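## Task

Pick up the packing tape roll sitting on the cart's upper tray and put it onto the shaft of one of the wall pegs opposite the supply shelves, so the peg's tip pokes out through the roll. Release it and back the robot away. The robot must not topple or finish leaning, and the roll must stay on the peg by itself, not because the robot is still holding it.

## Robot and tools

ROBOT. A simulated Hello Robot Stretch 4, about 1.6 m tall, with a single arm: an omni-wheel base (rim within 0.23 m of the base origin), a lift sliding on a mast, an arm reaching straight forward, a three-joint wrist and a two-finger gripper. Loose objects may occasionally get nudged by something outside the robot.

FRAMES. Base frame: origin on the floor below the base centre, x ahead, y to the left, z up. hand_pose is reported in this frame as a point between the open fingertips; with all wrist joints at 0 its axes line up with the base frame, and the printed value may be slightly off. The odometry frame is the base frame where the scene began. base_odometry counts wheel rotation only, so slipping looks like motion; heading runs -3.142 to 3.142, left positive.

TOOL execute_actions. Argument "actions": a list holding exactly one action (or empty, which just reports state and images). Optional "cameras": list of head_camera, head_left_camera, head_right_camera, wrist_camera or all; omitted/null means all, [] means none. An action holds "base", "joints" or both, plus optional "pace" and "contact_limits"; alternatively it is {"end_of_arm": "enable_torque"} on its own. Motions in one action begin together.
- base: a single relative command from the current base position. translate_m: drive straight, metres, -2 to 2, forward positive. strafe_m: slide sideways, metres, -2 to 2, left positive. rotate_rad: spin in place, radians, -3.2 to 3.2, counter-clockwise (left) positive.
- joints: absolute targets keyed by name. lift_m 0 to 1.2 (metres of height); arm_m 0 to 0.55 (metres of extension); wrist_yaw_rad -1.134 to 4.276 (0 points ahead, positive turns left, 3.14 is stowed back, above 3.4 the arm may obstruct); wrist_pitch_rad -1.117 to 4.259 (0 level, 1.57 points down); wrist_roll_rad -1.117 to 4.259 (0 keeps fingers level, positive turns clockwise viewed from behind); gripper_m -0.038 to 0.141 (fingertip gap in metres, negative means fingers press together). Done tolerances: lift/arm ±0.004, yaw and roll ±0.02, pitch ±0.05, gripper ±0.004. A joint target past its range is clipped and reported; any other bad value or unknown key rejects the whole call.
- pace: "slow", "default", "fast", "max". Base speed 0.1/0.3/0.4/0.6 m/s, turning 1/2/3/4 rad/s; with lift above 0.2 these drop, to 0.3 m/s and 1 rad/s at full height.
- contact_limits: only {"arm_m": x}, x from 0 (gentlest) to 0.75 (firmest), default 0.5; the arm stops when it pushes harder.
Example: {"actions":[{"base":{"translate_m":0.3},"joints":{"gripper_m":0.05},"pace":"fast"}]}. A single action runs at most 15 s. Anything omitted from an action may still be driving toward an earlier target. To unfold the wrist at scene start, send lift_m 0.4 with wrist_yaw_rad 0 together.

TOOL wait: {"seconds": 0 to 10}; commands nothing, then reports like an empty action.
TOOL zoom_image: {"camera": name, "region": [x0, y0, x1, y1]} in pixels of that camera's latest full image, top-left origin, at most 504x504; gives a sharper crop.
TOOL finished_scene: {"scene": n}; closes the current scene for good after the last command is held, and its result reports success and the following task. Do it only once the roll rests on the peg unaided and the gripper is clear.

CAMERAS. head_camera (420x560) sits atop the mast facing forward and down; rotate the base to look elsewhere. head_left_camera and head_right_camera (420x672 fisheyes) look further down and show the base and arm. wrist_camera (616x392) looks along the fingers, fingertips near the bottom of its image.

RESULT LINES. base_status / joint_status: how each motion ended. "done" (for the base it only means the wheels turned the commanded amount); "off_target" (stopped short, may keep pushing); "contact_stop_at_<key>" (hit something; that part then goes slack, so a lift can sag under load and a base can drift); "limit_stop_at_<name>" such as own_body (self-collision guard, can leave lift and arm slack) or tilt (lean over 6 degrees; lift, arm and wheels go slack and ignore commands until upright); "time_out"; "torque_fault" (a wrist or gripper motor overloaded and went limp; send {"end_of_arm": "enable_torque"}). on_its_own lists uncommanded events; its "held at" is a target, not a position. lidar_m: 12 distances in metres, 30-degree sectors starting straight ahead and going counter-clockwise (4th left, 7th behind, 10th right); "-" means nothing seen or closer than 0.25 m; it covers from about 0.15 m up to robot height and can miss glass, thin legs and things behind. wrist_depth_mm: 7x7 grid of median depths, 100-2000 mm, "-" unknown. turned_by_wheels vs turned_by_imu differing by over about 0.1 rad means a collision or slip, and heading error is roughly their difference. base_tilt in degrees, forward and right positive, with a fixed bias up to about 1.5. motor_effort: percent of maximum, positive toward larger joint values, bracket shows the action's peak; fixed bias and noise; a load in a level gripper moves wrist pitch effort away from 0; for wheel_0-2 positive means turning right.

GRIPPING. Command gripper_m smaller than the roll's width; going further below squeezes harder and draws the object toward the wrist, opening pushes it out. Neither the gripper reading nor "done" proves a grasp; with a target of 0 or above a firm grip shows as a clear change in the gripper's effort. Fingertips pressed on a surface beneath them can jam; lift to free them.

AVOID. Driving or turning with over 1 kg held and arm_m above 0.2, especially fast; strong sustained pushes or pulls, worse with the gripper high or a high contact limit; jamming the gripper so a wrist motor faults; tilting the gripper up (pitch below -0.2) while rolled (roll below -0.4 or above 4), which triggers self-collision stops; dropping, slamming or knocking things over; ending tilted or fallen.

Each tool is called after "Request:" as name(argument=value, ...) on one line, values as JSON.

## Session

Request:
execute_actions(actions=[{"joints":{"lift_m":1.0,"wrist_yaw_rad":0,"gripper_m":0.141}}])

Scene clock: 3.97 s.
base_odometry: x=+0.000 y=+0.000 heading=+0.000 (m, m, rad; odometry frame)
turned_by_wheels: +0.000 (rad since the last result)
turned_by_imu: +0.000 (rad since the last result)
base_tilt: forward=-0.3 right=-1.0 (deg)
lidar_m: 1.55 1.55 1.75 1.80 2.41 1.91 2.15 2.72 2.44 2.52 1.21 1.13
base_status: not commanded
joint_positions: lift_m=+1.000 arm_m=+0.000 wrist_yaw_rad=+0.000 wrist_pitch_rad=+0.019 wrist_roll_rad=+0.016 gripper_m=+0.141
joint_status: all done
motor_effort: lift_m=+25(29) arm_m=-1(1) wrist_yaw_rad=-2(7) wrist_pitch_rad=-5(3) wrist_roll_rad=+2(1) gripper_m=+0(4) wheel_0=+0(0) wheel_1=-1(2) wheel_2=+0(0) (%)
hand_pose: x=+0.4595 y=-0.0873 z=+1.1723 quat_wxyz=(+1.000, +0.008, +0.009, +0.000) (m; base frame)
wrist_depth_mm: - 1863 1576 1430 1255 1160 1042 / - 1863 1618 1430 1281 1138 1060 / - 1863 1618 1464 1281 1182 1060 / - 1921 1661 1464 1308 1182 1060 / - 1983 1661 1464 1281 1160 1060 / - 1921 216 1430 1281 1138 1060 / - 1921 1708 778 1281 1182 1025
pictures: head_camera, head_left_camera, head_right_camera, wrist_camera
Images, in order (width x height): head_camera 420x560, head_left_camera 420x672, head_right_camera 420x672, wrist_camera 616x392.

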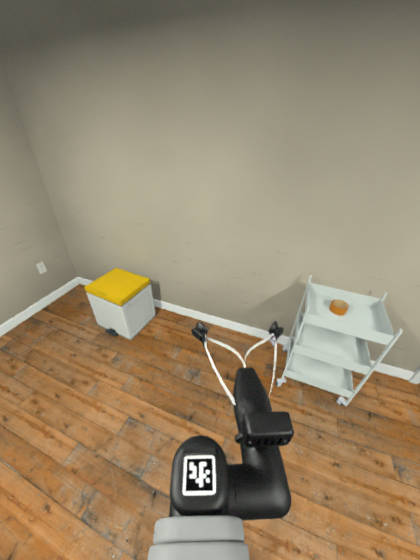

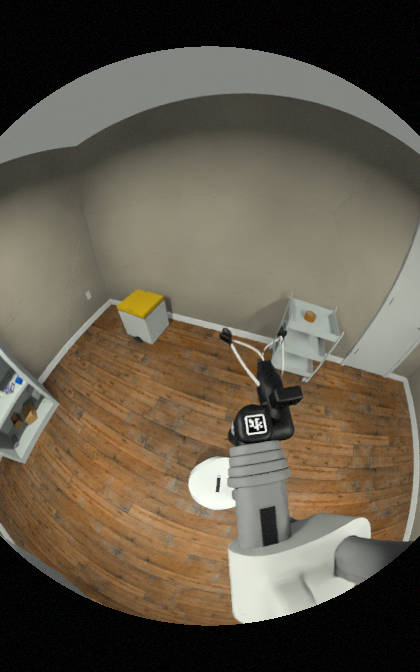

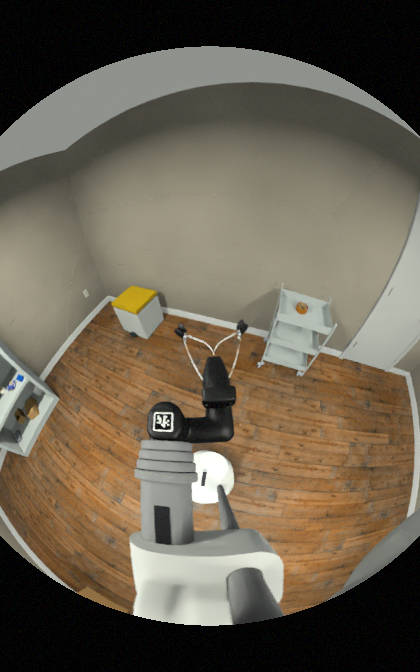

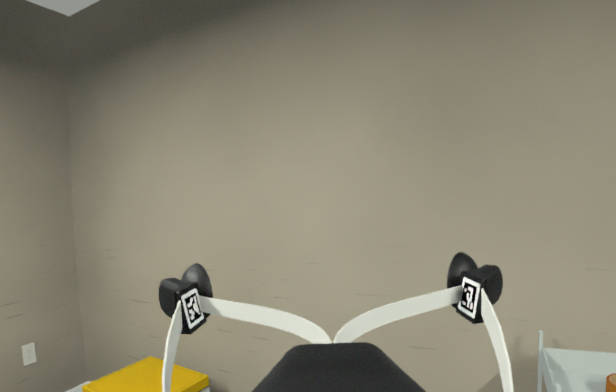

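Request:
execute_actions(actions=[{"base":{"rotate_rad":-0.6},"joints":{"wrist_pitch_rad":0.9}}], cameras=["head_camera","wrist_camera"])

Scene clock: 8.33 s.
base_odometry: x=+0.000 y=+0.000 heading=-0.599 (m, m, rad; odometry frame)
turned_by_wheels: -0.599 (rad since the last result)
turned_by_imu: -0.608 (rad since the last result)
base_tilt: forward=-0.3 right=-0.9 (deg)
lidar_m: 1.11 1.53 1.56 1.79 1.76 2.53 1.89 2.15 2.30 2.40 2.49 1.23
base_status: done
joint_positions: lift_m=+1.000 arm_m=+0.000 wrist_yaw_rad=+0.000 wrist_pitch_rad=+0.901 wrist_roll_rad=+0.016 gripper_m=+0.141
joint_status: all done
motor_effort: lift_m=+25(25) arm_m=-1(1) wrist_yaw_rad=-1(2) wrist_pitch_rad=-3(4) wrist_roll_rad=+0(1) gripper_m=+0(0) wheel_0=+2(6) wheel_1=+3(7) wheel_2=+2(5) (%)
hand_pose: x=+0.3501 y=-0.0874 z=+0.9516 quat_wxyz=(+0.900, +0.007, +0.435, -0.003) (m; base frame)
wrist_depth_mm: 1160 1229 1281 960 1366 1499 1576 / 1281 1366 1430 1308 1336 1756 1756 / 1464 1576 1618 1464 1576 1661 1618 / 1576 1537 1537 1464 1464 1430 1430 / 1397 1366 1336 1336 1308 1255 1229 / 1229 1229 217 1205 1138 1098 1138 / 1118 1098 1078 615 1098 1042 1042
pictures: head_camera, wrist_camera
Images, in order (width x height): head_camera 420x560, wrist_camera 616x392.

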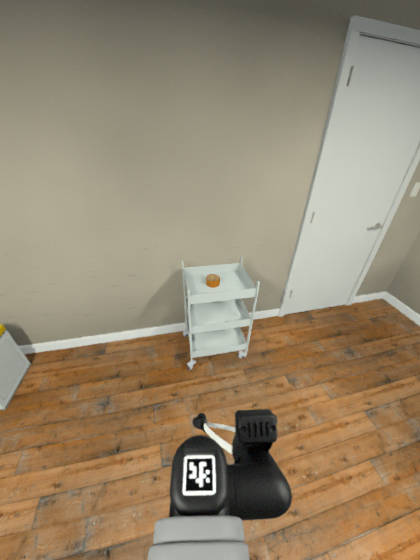

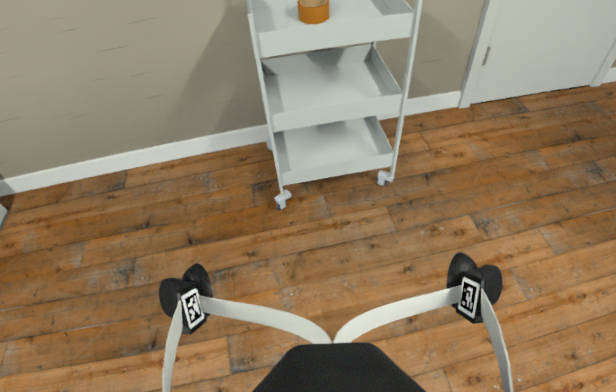

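Drive to 0.6 m from the cart, point down.

Request:
execute_actions(actions=[{"base":{"translate_m":0.52},"joints":{"wrist_pitch_rad":1.57,"arm_m":0.5}}], cameras=["wrist_camera"])

Scene clock: 18.43 s.
base_odometry: x=+0.429 y=-0.293 heading=-0.599 (m, m, rad; odometry frame)
turned_by_wheels: +0.000 (rad since the last result)
turned_by_imu: -0.001 (rad since the last result)
base_tilt: forward=-0.2 right=-1.0 (deg)
lidar_m: 0.58 1.02 1.25 1.33 1.98 2.27 2.43 2.59 2.61 2.39 1.85 0.71
base_status: done
joint_positions: lift_m=+1.000 arm_m=+0.499 wrist_yaw_rad=+0.000 wrist_pitch_rad=+1.570 wrist_roll_rad=+0.016 gripper_m=+0.141
joint_status: all done
motor_effort: lift_m=+24(24) arm_m=+5(6) wrist_yaw_rad=-1(0) wrist_pitch_rad=+1(4) wrist_roll_rad=+1(1) gripper_m=+0(1) wheel_0=+0(7) wheel_1=+2(7) wheel_2=+1(11) (%)
hand_pose: x=+0.6703 y=-0.0874 z=+0.8893 quat_wxyz=(+0.707, +0.005, +0.707, -0.005) (m; base frame)
wrist_depth_mm: 521 445 459 455 452 449 1060 / 668 462 462 455 449 445 1098 / 976 991 459 455 449 445 1078 / 1138 1160 455 449 442 442 750 / 1182 1138 459 455 452 1060 1098 / 1160 1138 216 1098 1118 1078 1078 / 1138 1138 1118 621 1098 1098 1078
pictures: wrist_camera
Images, in order (width x height): wrist_camera 616x392.

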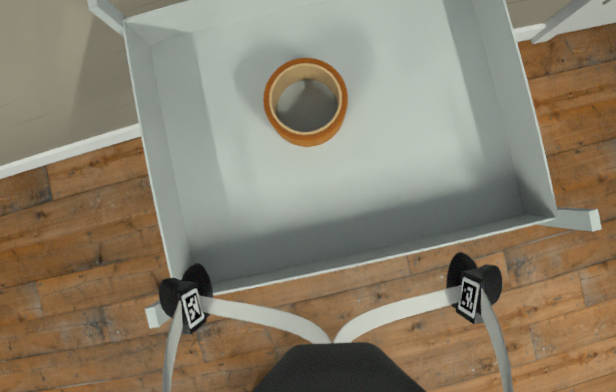

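Request:
execute_actions(actions=[{"base":{"translate_m":0.12},"joints":{"lift_m":0.86,"arm_m":0.55}}], cameras=["wrist_camera"])

Scene clock: 23.30 s.
base_odometry: x=+0.528 y=-0.361 heading=-0.599 (m, m, rad; odometry frame)
turned_by_wheels: +0.000 (rad since the last result)
turned_by_imu: +0.000 (rad since the last result)
base_tilt: forward=-0.3 right=-1.0 (deg)
lidar_m: 0.48 0.92 1.13 1.33 2.02 2.31 2.55 2.66 2.69 2.35 1.67 0.55
base_status: done
joint_positions: lift_m=+0.860 arm_m=+0.549 wrist_yaw_rad=+0.000 wrist_pitch_rad=+1.570 wrist_roll_rad=+0.016 gripper_m=+0.141
joint_status: all done
motor_effort: lift_m=+14(23) arm_m=+5(5) wrist_yaw_rad=-1(1) wrist_pitch_rad=+1(1) wrist_roll_rad=+1(2) gripper_m=+0(1) wheel_0=+1(7) wheel_1=+3(9) wheel_2=-1(9) (%)
hand_pose: x=+0.7202 y=-0.0874 z=+0.7502 quat_wxyz=(+0.707, +0.006, +0.707, -0.006) (m; base frame)
wrist_depth_mm: 274 303 343 394 442 445 273 / 349 402 433 310 309 309 297 / 322 322 319 314 312 307 306 / 285 322 319 315 310 309 307 / 289 319 317 314 312 309 306 / 287 320 217 294 310 306 304 / 1008 312 317 206 307 307 306
pictures: wrist_camera
Images, in order (width x height): wrist_camera 616x392.

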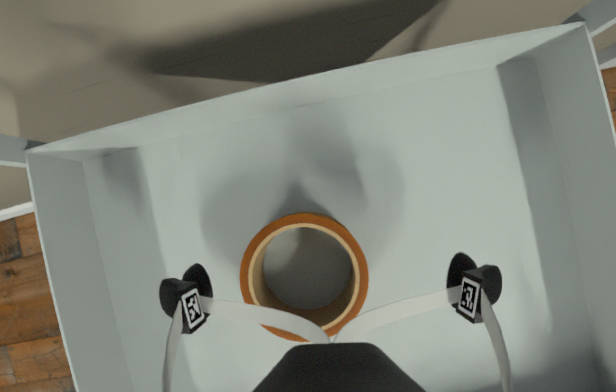

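Good enough. Descend, grip, lift, back off.

Request:
execute_actions(actions=[{"base":{"strafe_m":0.015},"joints":{"lift_m":0.795}}], cameras=[])

Request:
execute_actions(actions=[{"joints":{"gripper_m":0.06}}], cameras=[])

Request:
execute_actions(actions=[{"joints":{"lift_m":1.0}}], cameras=[])

Request:
execute_actions(actions=[{"base":{"translate_m":-0.4},"joints":{"arm_m":0.1,"wrist_pitch_rad":0}}], cameras=[])

Request:
execute_actions(actions=[{"base":{"rotate_rad":-1.6}}], cameras=["head_camera","wrist_camera"])

Scene clock: 29.60 s.
base_odometry: x=+0.537 y=-0.349 heading=-0.599 (m, m, rad; odometry frame)
turned_by_wheels: +0.000 (rad since the last result)
turned_by_imu: +0.000 (rad since the last result)
base_tilt: forward=-0.3 right=-1.0 (deg)
lidar_m: 0.48 0.92 1.09 1.32 2.01 2.29 2.56 2.68 2.68 2.36 1.64 0.56
base_status: done
joint_positions: lift_m=+0.795 arm_m=+0.549 wrist_yaw_rad=+0.000 wrist_pitch_rad=+1.570 wrist_roll_rad=+0.016 gripper_m=+0.141
joint_status: all done
motor_effort: lift_m=+14(14) arm_m=+5(5) wrist_yaw_rad=-1(1) wrist_pitch_rad=+0(1) wrist_roll_rad=+1(1) gripper_m=-1(0) wheel_0=-1(7) wheel_1=+2(14) wheel_2=+0(1) (%)
hand_pose: x=+0.7202 y=-0.0874 z=+0.6852 quat_wxyz=(+0.707, +0.006, +0.707, -0.006) (m; base frame)
wrist_depth_mm: 270 298 336 347 206 217 243 / 330 229 221 249 247 246 243 / 237 255 252 250 248 245 242 / 256 255 252 250 247 245 243 / 248 255 252 249 246 246 242 / 236 253 201 249 224 243 242 / 228 255 251 174 246 245 241
pictures: none
No camera images: the call's "cameras" was empty. Leave "cameras" out to get every camera's image.

Scene clock: 31.43 s.
base_odometry: x=+0.537 y=-0.349 heading=-0.599 (m, m, rad; odometry frame)
turned_by_wheels: +0.000 (rad since the last result)
turned_by_imu: +0.000 (rad since the last result)
base_tilt: forward=-0.3 right=-1.0 (deg)
lidar_m: 0.49 0.90 1.12 1.31 2.01 2.29 2.53 2.70 2.69 2.37 1.67 0.56
base_status: not commanded
joint_positions: lift_m=+0.795 arm_m=+0.549 wrist_yaw_rad=+0.000 wrist_pitch_rad=+1.570 wrist_roll_rad=+0.016 gripper_m=+0.060
joint_status: all done
motor_effort: lift_m=+14(14) arm_m=+5(5) wrist_yaw_rad=-1(0) wrist_pitch_rad=+0(0) wrist_roll_rad=+1(0) gripper_m=-16(18) wheel_0=-1(1) wheel_1=+2(2) wheel_2=+0(0) (%)
hand_pose: x=+0.7202 y=-0.0874 z=+0.6852 quat_wxyz=(+0.707, +0.006, +0.707, -0.006) (m; base frame)
wrist_depth_mm: 270 297 338 349 203 217 243 / 332 224 221 248 247 245 242 / 237 254 251 250 248 245 243 / 256 255 252 250 248 244 242 / 248 254 252 249 246 244 243 / 236 254 190 250 212 242 242 / 229 253 252 142 245 244 241
pictures: none
No camera images: the call's "cameras" was empty. Leave "cameras" out to get every camera's image.

Scene clock: 33.37 s.
base_odometry: x=+0.537 y=-0.349 heading=-0.599 (m, m, rad; odometry frame)
turned_by_wheels: +0.000 (rad since the last result)
turned_by_imu: +0.000 (rad since the last result)
base_tilt: forward=-0.2 right=-1.0 (deg)
lidar_m: 0.45 0.91 1.10 1.32 2.03 2.31 2.55 2.69 2.69 2.37 1.68 0.57
base_status: not commanded
joint_positions: lift_m=+1.000 arm_m=+0.549 wrist_yaw_rad=+0.000 wrist_pitch_rad=+1.570 wrist_roll_rad=+0.016 gripper_m=+0.060
joint_status: all done
motor_effort: lift_m=+26(26) arm_m=+5(5) wrist_yaw_rad=-1(1) wrist_pitch_rad=-1(0) wrist_roll_rad=+0(1) gripper_m=-16(18) wheel_0=-1(1) wheel_1=+2(2) wheel_2=+0(0) (%)
hand_pose: x=+0.7202 y=-0.0874 z=+0.8892 quat_wxyz=(+0.707, +0.006, +0.707, -0.006) (m; base frame)
wrist_depth_mm: 270 298 338 384 439 508 591 / 343 397 469 564 621 609 991 / 508 559 603 455 449 442 1078 / 931 462 459 455 445 442 1078 / 1138 1138 459 455 452 442 1060 / 1160 1118 190 452 213 442 430 / 1138 1138 459 142 433 430 402
pictures: none
No camera images: the call's "cameras" was empty. Leave "cameras" out to get every camera's image.

Scene clock: 36.20 s.
base_odometry: x=+0.206 y=-0.123 heading=-0.599 (m, m, rad; odometry frame)
turned_by_wheels: +0.000 (rad since the last result)
turned_by_imu: +0.001 (rad since the last result)
base_tilt: forward=-0.2 right=-1.0 (deg)
lidar_m: 0.90 1.31 1.44 2.29 1.85 2.20 2.13 2.36 2.80 2.40 2.43 0.98
base_status: done
joint_positions: lift_m=+1.000 arm_m=+0.101 wrist_yaw_rad=+0.000 wrist_pitch_rad=+0.003 wrist_roll_rad=+0.016 gripper_m=+0.060
joint_status: all done
motor_effort: lift_m=+25(25) arm_m=-5(9) wrist_yaw_rad=+0(2) wrist_pitch_rad=-8(14) wrist_roll_rad=-1(0) gripper_m=-17(17) wheel_0=+0(4) wheel_1=-1(9) wheel_2=-2(10) (%)
hand_pose: x=+0.5603 y=-0.0875 z=+1.1769 quat_wxyz=(+1.000, +0.008, +0.002, +0.000) (m; base frame)
wrist_depth_mm: 931 960 991 1025 1078 1118 1118 / 917 946 976 1025 1060 1118 1160 / 917 946 991 1008 1078 1098 1138 / 917 946 976 1008 1042 1098 1138 / 917 946 960 1008 1042 1098 1138 / 904 931 190 1008 213 1098 1098 / 904 946 976 142 229 1078 1118
pictures: none
No camera images: the call's "cameras" was empty. Leave "cameras" out to get every camera's image.

Scene clock: 38.47 s.
base_odometry: x=+0.206 y=-0.123 heading=-2.199 (m, m, rad; odometry frame)
turned_by_wheels: -1.600 (rad since the last result)
turned_by_imu: -1.625 (rad since the last result)
base_tilt: forward=-0.3 right=-0.9 (deg)
lidar_m: 2.38 2.46 1.01 0.89 1.30 1.43 1.78 1.85 2.19 2.12 2.34 2.49
base_status: done
joint_positions: lift_m=+1.000 arm_m=+0.101 wrist_yaw_rad=+0.000 wrist_pitch_rad=+0.003 wrist_roll_rad=+0.016 gripper_m=+0.060
joint_status: not commanded
motor_effort: lift_m=+24(25) arm_m=-5(5) wrist_yaw_rad=-1(1) wrist_pitch_rad=-9(10) wrist_roll_rad=+1(1) gripper_m=-15(16) wheel_0=+0(4) wheel_1=+2(7) wheel_2=+0(7) (%)
hand_pose: x=+0.5603 y=-0.0874 z=+1.1770 quat_wxyz=(+1.000, +0.008, +0.002, +0.000) (m; base frame)
wrist_depth_mm: 1983 - - - - - - / 1863 - - - - - - / 1921 - - - - - - / 1863 - - - - - - / 1921 - - - - - - / 1921 1921 190 - 213 - - / 1921 1921 - 142 229 - -
pictures: head_camera, wrist_camera
Images, in order (width x height): head_camera 420x560, wrist_camera 616x392.

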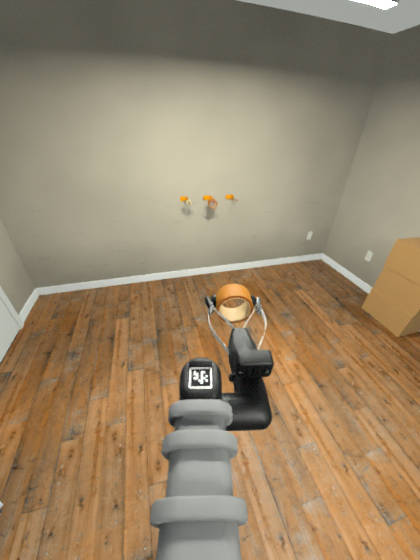

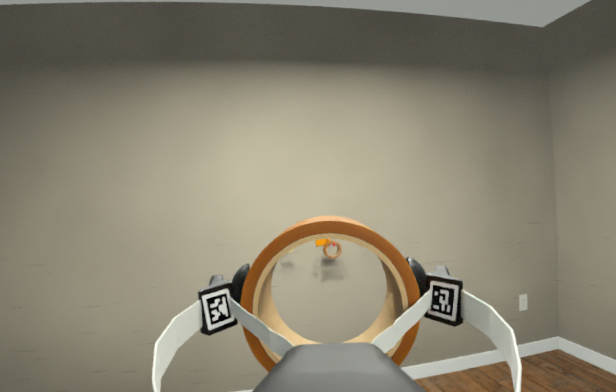

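Request:
execute_actions(actions=[{"base":{"rotate_rad":0.165}}], cameras=[])

Request:
execute_actions(actions=[{"base":{"translate_m":1.15}}], cameras=["head_camera","wrist_camera"])

Scene clock: 42.57 s.
base_odometry: x=+0.206 y=-0.123 heading=-2.034 (m, m, rad; odometry frame)
turned_by_wheels: +0.165 (rad since the last result)
turned_by_imu: +0.168 (rad since the last result)
base_tilt: forward=-0.3 right=-1.0 (deg)
lidar_m: 2.35 2.01 0.95 0.88 1.33 1.42 1.83 1.86 2.62 2.14 2.36 2.61
base_status: done
joint_positions: lift_m=+1.000 arm_m=+0.101 wrist_yaw_rad=+0.000 wrist_pitch_rad=+0.003 wrist_roll_rad=+0.016 gripper_m=+0.060
joint_status: not commanded
motor_effort: lift_m=+23(24) arm_m=-5(5) wrist_yaw_rad=-1(0) wrist_pitch_rad=-8(9) wrist_roll_rad=+0(0) gripper_m=-17(16) wheel_0=+0(5) wheel_1=-3(6) wheel_2=-2(6) (%)
hand_pose: x=+0.5603 y=-0.0874 z=+1.1770 quat_wxyz=(+1.000, +0.008, +0.002, +0.000) (m; base frame)
wrist_depth_mm: - - - - - - - / - - - - - - - / - - - - - - - / - - - - - - - / 1921 - - - - - - / 1983 - 190 - 213 - - / 1921 - - 142 229 - -
pictures: none
No camera images: the call's "cameras" was empty. Leave "cameras" out to get every camera's image.

Scene clock: 47.87 s.
base_odometry: x=-0.307 y=-1.152 heading=-2.034 (m, m, rad; odometry frame)
turned_by_wheels: +0.000 (rad since the last result)
turned_by_imu: -0.003 (rad since the last result)
base_tilt: forward=-0.3 right=-1.1 (deg)
lidar_m: 1.20 1.32 1.46 1.37 1.12 1.31 2.97 3.04 2.40 2.04 2.02 1.28
base_status: done
joint_positions: lift_m=+1.000 arm_m=+0.101 wrist_yaw_rad=+0.000 wrist_pitch_rad=+0.003 wrist_roll_rad=+0.016 gripper_m=+0.060
joint_status: not commanded
motor_effort: lift_m=+24(24) arm_m=-5(5) wrist_yaw_rad=+0(1) wrist_pitch_rad=-10(7) wrist_roll_rad=+2(0) gripper_m=-16(16) wheel_0=+0(6) wheel_1=+2(3) wheel_2=+1(11) (%)
hand_pose: x=+0.5603 y=-0.0874 z=+1.1770 quat_wxyz=(+1.000, +0.008, +0.002, +0.000) (m; base frame)
wrist_depth_mm: 946 976 976 991 991 1008 1008 / 960 960 960 960 976 1008 991 / 960 976 976 976 991 1008 1008 / 960 960 976 991 991 1008 1008 / 960 976 976 960 976 991 1008 / 960 960 190 976 213 842 1008 / 960 946 960 143 229 991 1008
pictures: head_camera, wrist_camera
Images, in order (width x height): head_camera 420x560, wrist_camera 616x392.

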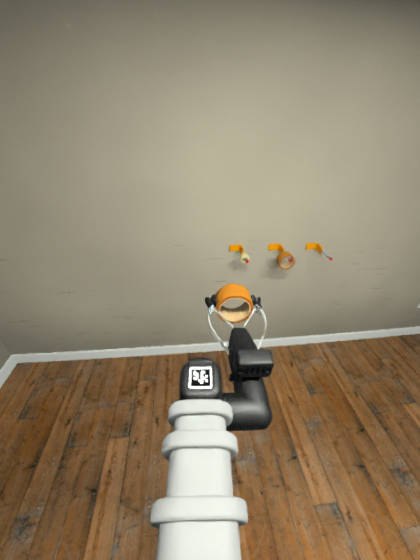

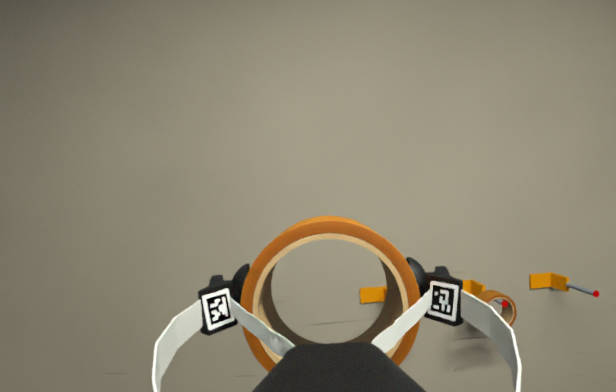

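Request:
execute_actions(actions=[{"base":{"strafe_m":-0.6},"joints":{"lift_m":0.81}}], cameras=["wrist_camera"])

Scene clock: 54.93 s.
base_odometry: x=-0.844 y=-0.884 heading=-2.034 (m, m, rad; odometry frame)
turned_by_wheels: +0.000 (rad since the last result)
turned_by_imu: -0.001 (rad since the last result)
base_tilt: forward=-0.3 right=-1.0 (deg)
lidar_m: 1.19 1.24 1.79 1.97 1.63 2.61 3.06 2.78 1.88 1.44 1.46 1.44
base_status: done
joint_positions: lift_m=+0.810 arm_m=+0.101 wrist_yaw_rad=+0.000 wrist_pitch_rad=+0.003 wrist_roll_rad=+0.016 gripper_m=+0.060
joint_status: all done
motor_effort: lift_m=+16(22) arm_m=-5(5) wrist_yaw_rad=-1(1) wrist_pitch_rad=-8(8) wrist_roll_rad=+2(0) gripper_m=-16(16) wheel_0=-1(8) wheel_1=-2(11) wheel_2=+0(2) (%)
hand_pose: x=+0.5603 y=-0.0874 z=+0.9876 quat_wxyz=(+1.000, +0.008, +0.002, +0.000) (m; base frame)
wrist_depth_mm: 1025 1008 1025 1042 1042 1060 1042 / 1008 1025 1042 1025 1042 1042 1060 / 1008 991 1025 1025 1042 1042 1060 / 1025 1008 1025 1042 1042 1060 1060 / 1008 1025 1025 1025 1060 1060 1060 / 1008 991 190 1008 213 1025 1060 / 1008 1025 1008 142 229 1060 1060
pictures: wrist_camera
Images, in order (width x height): wrist_camera 616x392.

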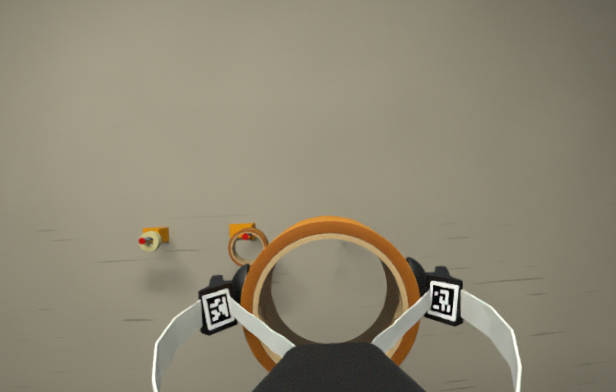

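Request:
execute_actions(actions=[{"base":{"translate_m":0.35},"joints":{"arm_m":0.35,"lift_m":0.74}}], cameras=["wrist_camera"])

Scene clock: 60.87 s.
base_odometry: x=-1.001 y=-1.197 heading=-2.034 (m, m, rad; odometry frame)
turned_by_wheels: +0.000 (rad since the last result)
turned_by_imu: -0.001 (rad since the last result)
base_tilt: forward=-0.2 right=-1.0 (deg)
lidar_m: 0.85 0.90 1.31 1.99 1.83 2.67 3.84 2.23 1.51 1.41 1.55 1.07
base_status: done
joint_positions: lift_m=+0.740 arm_m=+0.349 wrist_yaw_rad=+0.000 wrist_pitch_rad=+0.003 wrist_roll_rad=+0.016 gripper_m=+0.060
joint_status: all done
motor_effort: lift_m=+15(15) arm_m=+5(7) wrist_yaw_rad=-1(1) wrist_pitch_rad=-7(9) wrist_roll_rad=+1(0) gripper_m=-16(16) wheel_0=+0(6) wheel_1=+2(3) wheel_2=-1(9) (%)
hand_pose: x=+0.8085 y=-0.0874 z=+0.9177 quat_wxyz=(+1.000, +0.008, +0.002, +0.000) (m; base frame)
wrist_depth_mm: 424 430 433 436 439 449 449 / 427 433 433 439 442 445 445 / 427 427 436 436 436 442 449 / 427 430 430 433 439 442 449 / 315 427 433 436 439 442 449 / 427 430 190 436 213 442 449 / 424 427 433 142 229 439 445
pictures: wrist_camera
Images, in order (width x height): wrist_camera 616x392.

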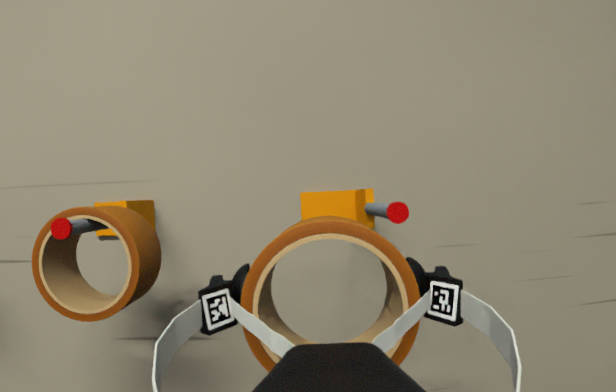

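Request:
execute_actions(actions=[{"base":{"strafe_m":-0.06},"joints":{"lift_m":0.77}}], cameras=["wrist_camera"])

Scene clock: 64.97 s.
base_odometry: x=-1.054 y=-1.170 heading=-2.034 (m, m, rad; odometry frame)
turned_by_wheels: +0.000 (rad since the last result)
turned_by_imu: +0.000 (rad since the last result)
base_tilt: forward=-0.4 right=-0.8 (deg)
lidar_m: 0.86 0.92 1.32 2.05 1.85 2.79 3.81 2.15 1.48 1.36 1.57 1.07
base_status: done
joint_positions: lift_m=+0.770 arm_m=+0.349 wrist_yaw_rad=+0.000 wrist_pitch_rad=+0.003 wrist_roll_rad=+0.016 gripper_m=+0.060
joint_status: all done
motor_effort: lift_m=+25(25) arm_m=+5(5) wrist_yaw_rad=-1(1) wrist_pitch_rad=-9(9) wrist_roll_rad=+1(1) gripper_m=-17(16) wheel_0=-1(8) wheel_1=-1(10) wheel_2=-1(1) (%)
hand_pose: x=+0.8085 y=-0.0874 z=+0.9468 quat_wxyz=(+1.000, +0.008, +0.002, +0.000) (m; base frame)
wrist_depth_mm: 433 436 439 442 445 449 455 / 436 436 439 439 442 449 452 / 433 436 436 445 445 452 452 / 433 439 442 442 445 449 449 / 312 433 439 433 442 449 449 / 322 433 190 442 213 449 452 / 430 433 439 142 229 445 445
pictures: wrist_camera
Images, in order (width x height): wrist_camera 616x392.

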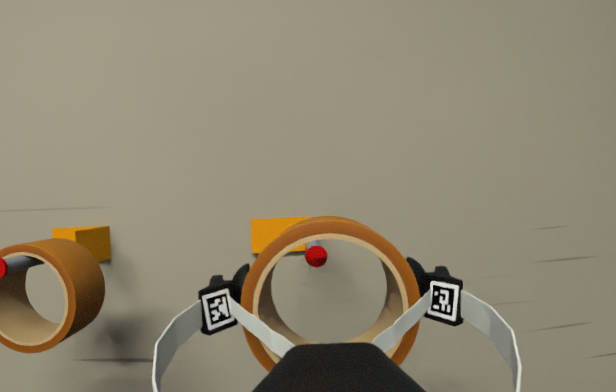

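Same as before. Insert, lower, release, retract.

Request:
execute_actions(actions=[{"joints":{"arm_m":0.47}}], cameras=["wrist_camera"])

Scene clock: 68.30 s.
base_odometry: x=-1.054 y=-1.170 heading=-2.034 (m, m, rad; odometry frame)
turned_by_wheels: +0.000 (rad since the last result)
turned_by_imu: +0.000 (rad since the last result)
base_tilt: forward=-0.3 right=-1.0 (deg)
lidar_m: 0.87 0.91 1.34 2.06 1.87 2.74 3.82 2.14 1.44 1.35 1.56 1.07
base_status: not commanded
joint_positions: lift_m=+0.770 arm_m=+0.469 wrist_yaw_rad=+0.000 wrist_pitch_rad=+0.003 wrist_roll_rad=+0.016 gripper_m=+0.060
joint_status: all done
motor_effort: lift_m=+26(26) arm_m=+5(6) wrist_yaw_rad=+0(0) wrist_pitch_rad=-8(9) wrist_roll_rad=+0(0) gripper_m=-16(17) wheel_0=-1(1) wheel_1=-2(1) wheel_2=-1(1) (%)
hand_pose: x=+0.9285 y=-0.0874 z=+0.9468 quat_wxyz=(+1.000, +0.008, +0.002, +0.000) (m; base frame)
wrist_depth_mm: 315 317 320 322 325 327 329 / 317 317 322 324 324 327 330 / 317 317 320 322 325 327 330 / 315 317 320 320 325 327 329 / 315 317 319 312 324 327 329 / 315 317 190 322 213 325 329 / 314 317 317 143 229 325 327
pictures: wrist_camera
Images, in order (width x height): wrist_camera 616x392.

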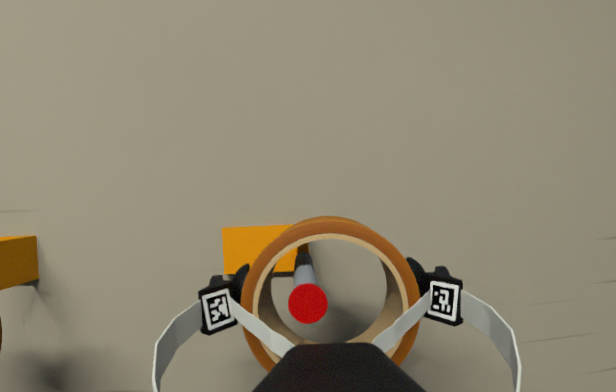

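Request:
execute_actions(actions=[{"joints":{"lift_m":0.755}}], cameras=[])

Request:
execute_actions(actions=[{"joints":{"gripper_m":0.141}}], cameras=[])

Request:
execute_actions(actions=[{"joints":{"arm_m":0.05}}], cameras=["wrist_camera"])

Scene clock: 72.03 s.
base_odometry: x=-1.054 y=-1.170 heading=-2.034 (m, m, rad; odometry frame)
turned_by_wheels: +0.000 (rad since the last result)
turned_by_imu: +0.000 (rad since the last result)
base_tilt: forward=-0.3 right=-1.0 (deg)
lidar_m: 0.86 0.92 1.32 2.06 1.87 2.77 3.83 2.10 1.46 1.35 1.58 1.06
base_status: not commanded
joint_positions: lift_m=+0.755 arm_m=+0.469 wrist_yaw_rad=+0.000 wrist_pitch_rad=+0.002 wrist_roll_rad=+0.016 gripper_m=+0.060
joint_status: all done
motor_effort: lift_m=+13(24) arm_m=+5(5) wrist_yaw_rad=-1(1) wrist_pitch_rad=-4(8) wrist_roll_rad=+1(2) gripper_m=-16(16) wheel_0=-1(1) wheel_1=-2(2) wheel_2=-1(1) (%)
hand_pose: x=+0.9285 y=-0.0873 z=+0.9332 quat_wxyz=(+1.000, +0.008, +0.001, +0.000) (m; base frame)
wrist_depth_mm: 317 319 320 324 325 327 330 / 315 319 319 324 325 329 330 / 315 319 320 322 324 327 329 / 317 317 320 322 325 329 329 / 317 317 319 189 324 325 327 / 314 317 190 320 212 325 329 / 315 317 319 142 324 327 327
pictures: none
No camera images: the call's "cameras" was empty. Leave "cameras" out to get every camera's image.

Scene clock: 73.87 s.
base_odometry: x=-1.054 y=-1.170 heading=-2.034 (m, m, rad; odometry frame)
turned_by_wheels: +0.000 (rad since the last result)
turned_by_imu: +0.000 (rad since the last result)
base_tilt: forward=-0.4 right=-1.0 (deg)
lidar_m: 0.86 0.92 1.32 2.04 1.86 2.76 3.81 2.12 1.43 1.35 1.58 1.06
base_status: not commanded
joint_positions: lift_m=+0.755 arm_m=+0.469 wrist_yaw_rad=+0.000 wrist_pitch_rad=+0.002 wrist_roll_rad=+0.016 gripper_m=+0.141
joint_status: all done
motor_effort: lift_m=+13(13) arm_m=+5(5) wrist_yaw_rad=-1(1) wrist_pitch_rad=-3(4) wrist_roll_rad=+0(0) gripper_m=+1(15) wheel_0=-1(1) wheel_1=-1(1) wheel_2=-1(1) (%)
hand_pose: x=+0.9285 y=-0.0874 z=+0.9332 quat_wxyz=(+1.000, +0.008, +0.001, +0.000) (m; base frame)
wrist_depth_mm: 315 317 319 324 325 329 330 / 317 319 320 322 327 329 330 / 315 317 320 322 325 327 329 / 315 317 320 320 324 329 329 / 314 317 317 198 322 327 329 / 315 317 200 322 196 324 327 / 314 315 319 175 324 324 327
pictures: none
No camera images: the call's "cameras" was empty. Leave "cameras" out to get every camera's image.

Scene clock: 76.20 s.
base_odometry: x=-1.054 y=-1.170 heading=-2.034 (m, m, rad; odometry frame)
turned_by_wheels: +0.000 (rad since the last result)
turned_by_imu: +0.000 (rad since the last result)
base_tilt: forward=-0.3 right=-1.0 (deg)
lidar_m: 0.84 0.93 1.32 2.04 1.86 2.76 3.84 2.13 1.44 1.34 1.56 1.09
base_status: not commanded
joint_positions: lift_m=+0.755 arm_m=+0.051 wrist_yaw_rad=+0.000 wrist_pitch_rad=+0.002 wrist_roll_rad=+0.016 gripper_m=+0.141
joint_status: all done
motor_effort: lift_m=+14(14) arm_m=-5(7) wrist_yaw_rad=+0(1) wrist_pitch_rad=-6(5) wrist_roll_rad=+0(2) gripper_m=-1(0) wheel_0=-1(1) wheel_1=-2(2) wheel_2=-1(1) (%)
hand_pose: x=+0.5103 y=-0.0874 z=+0.9331 quat_wxyz=(+1.000, +0.008, +0.001, +0.000) (m; base frame)
wrist_depth_mm: 723 732 732 732 750 750 759 / 715 723 732 741 750 741 759 / 723 723 732 741 741 750 759 / 715 723 723 741 750 750 750 / 723 723 732 723 750 750 759 / 723 715 217 741 741 750 750 / 723 723 732 442 732 741 759
pictures: wrist_camera
Images, in order (width x height): wrist_camera 616x392.

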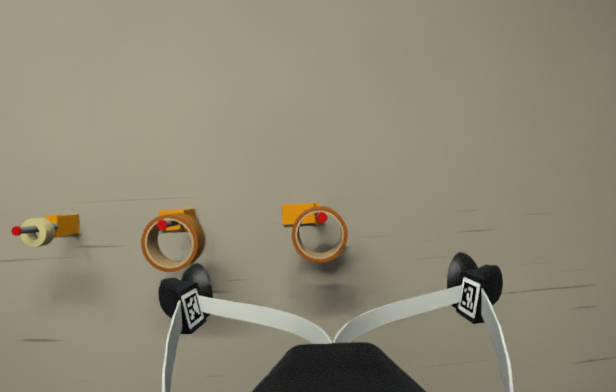

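Request:
finished_scene(scene=2)

The scene is finished: the task was done.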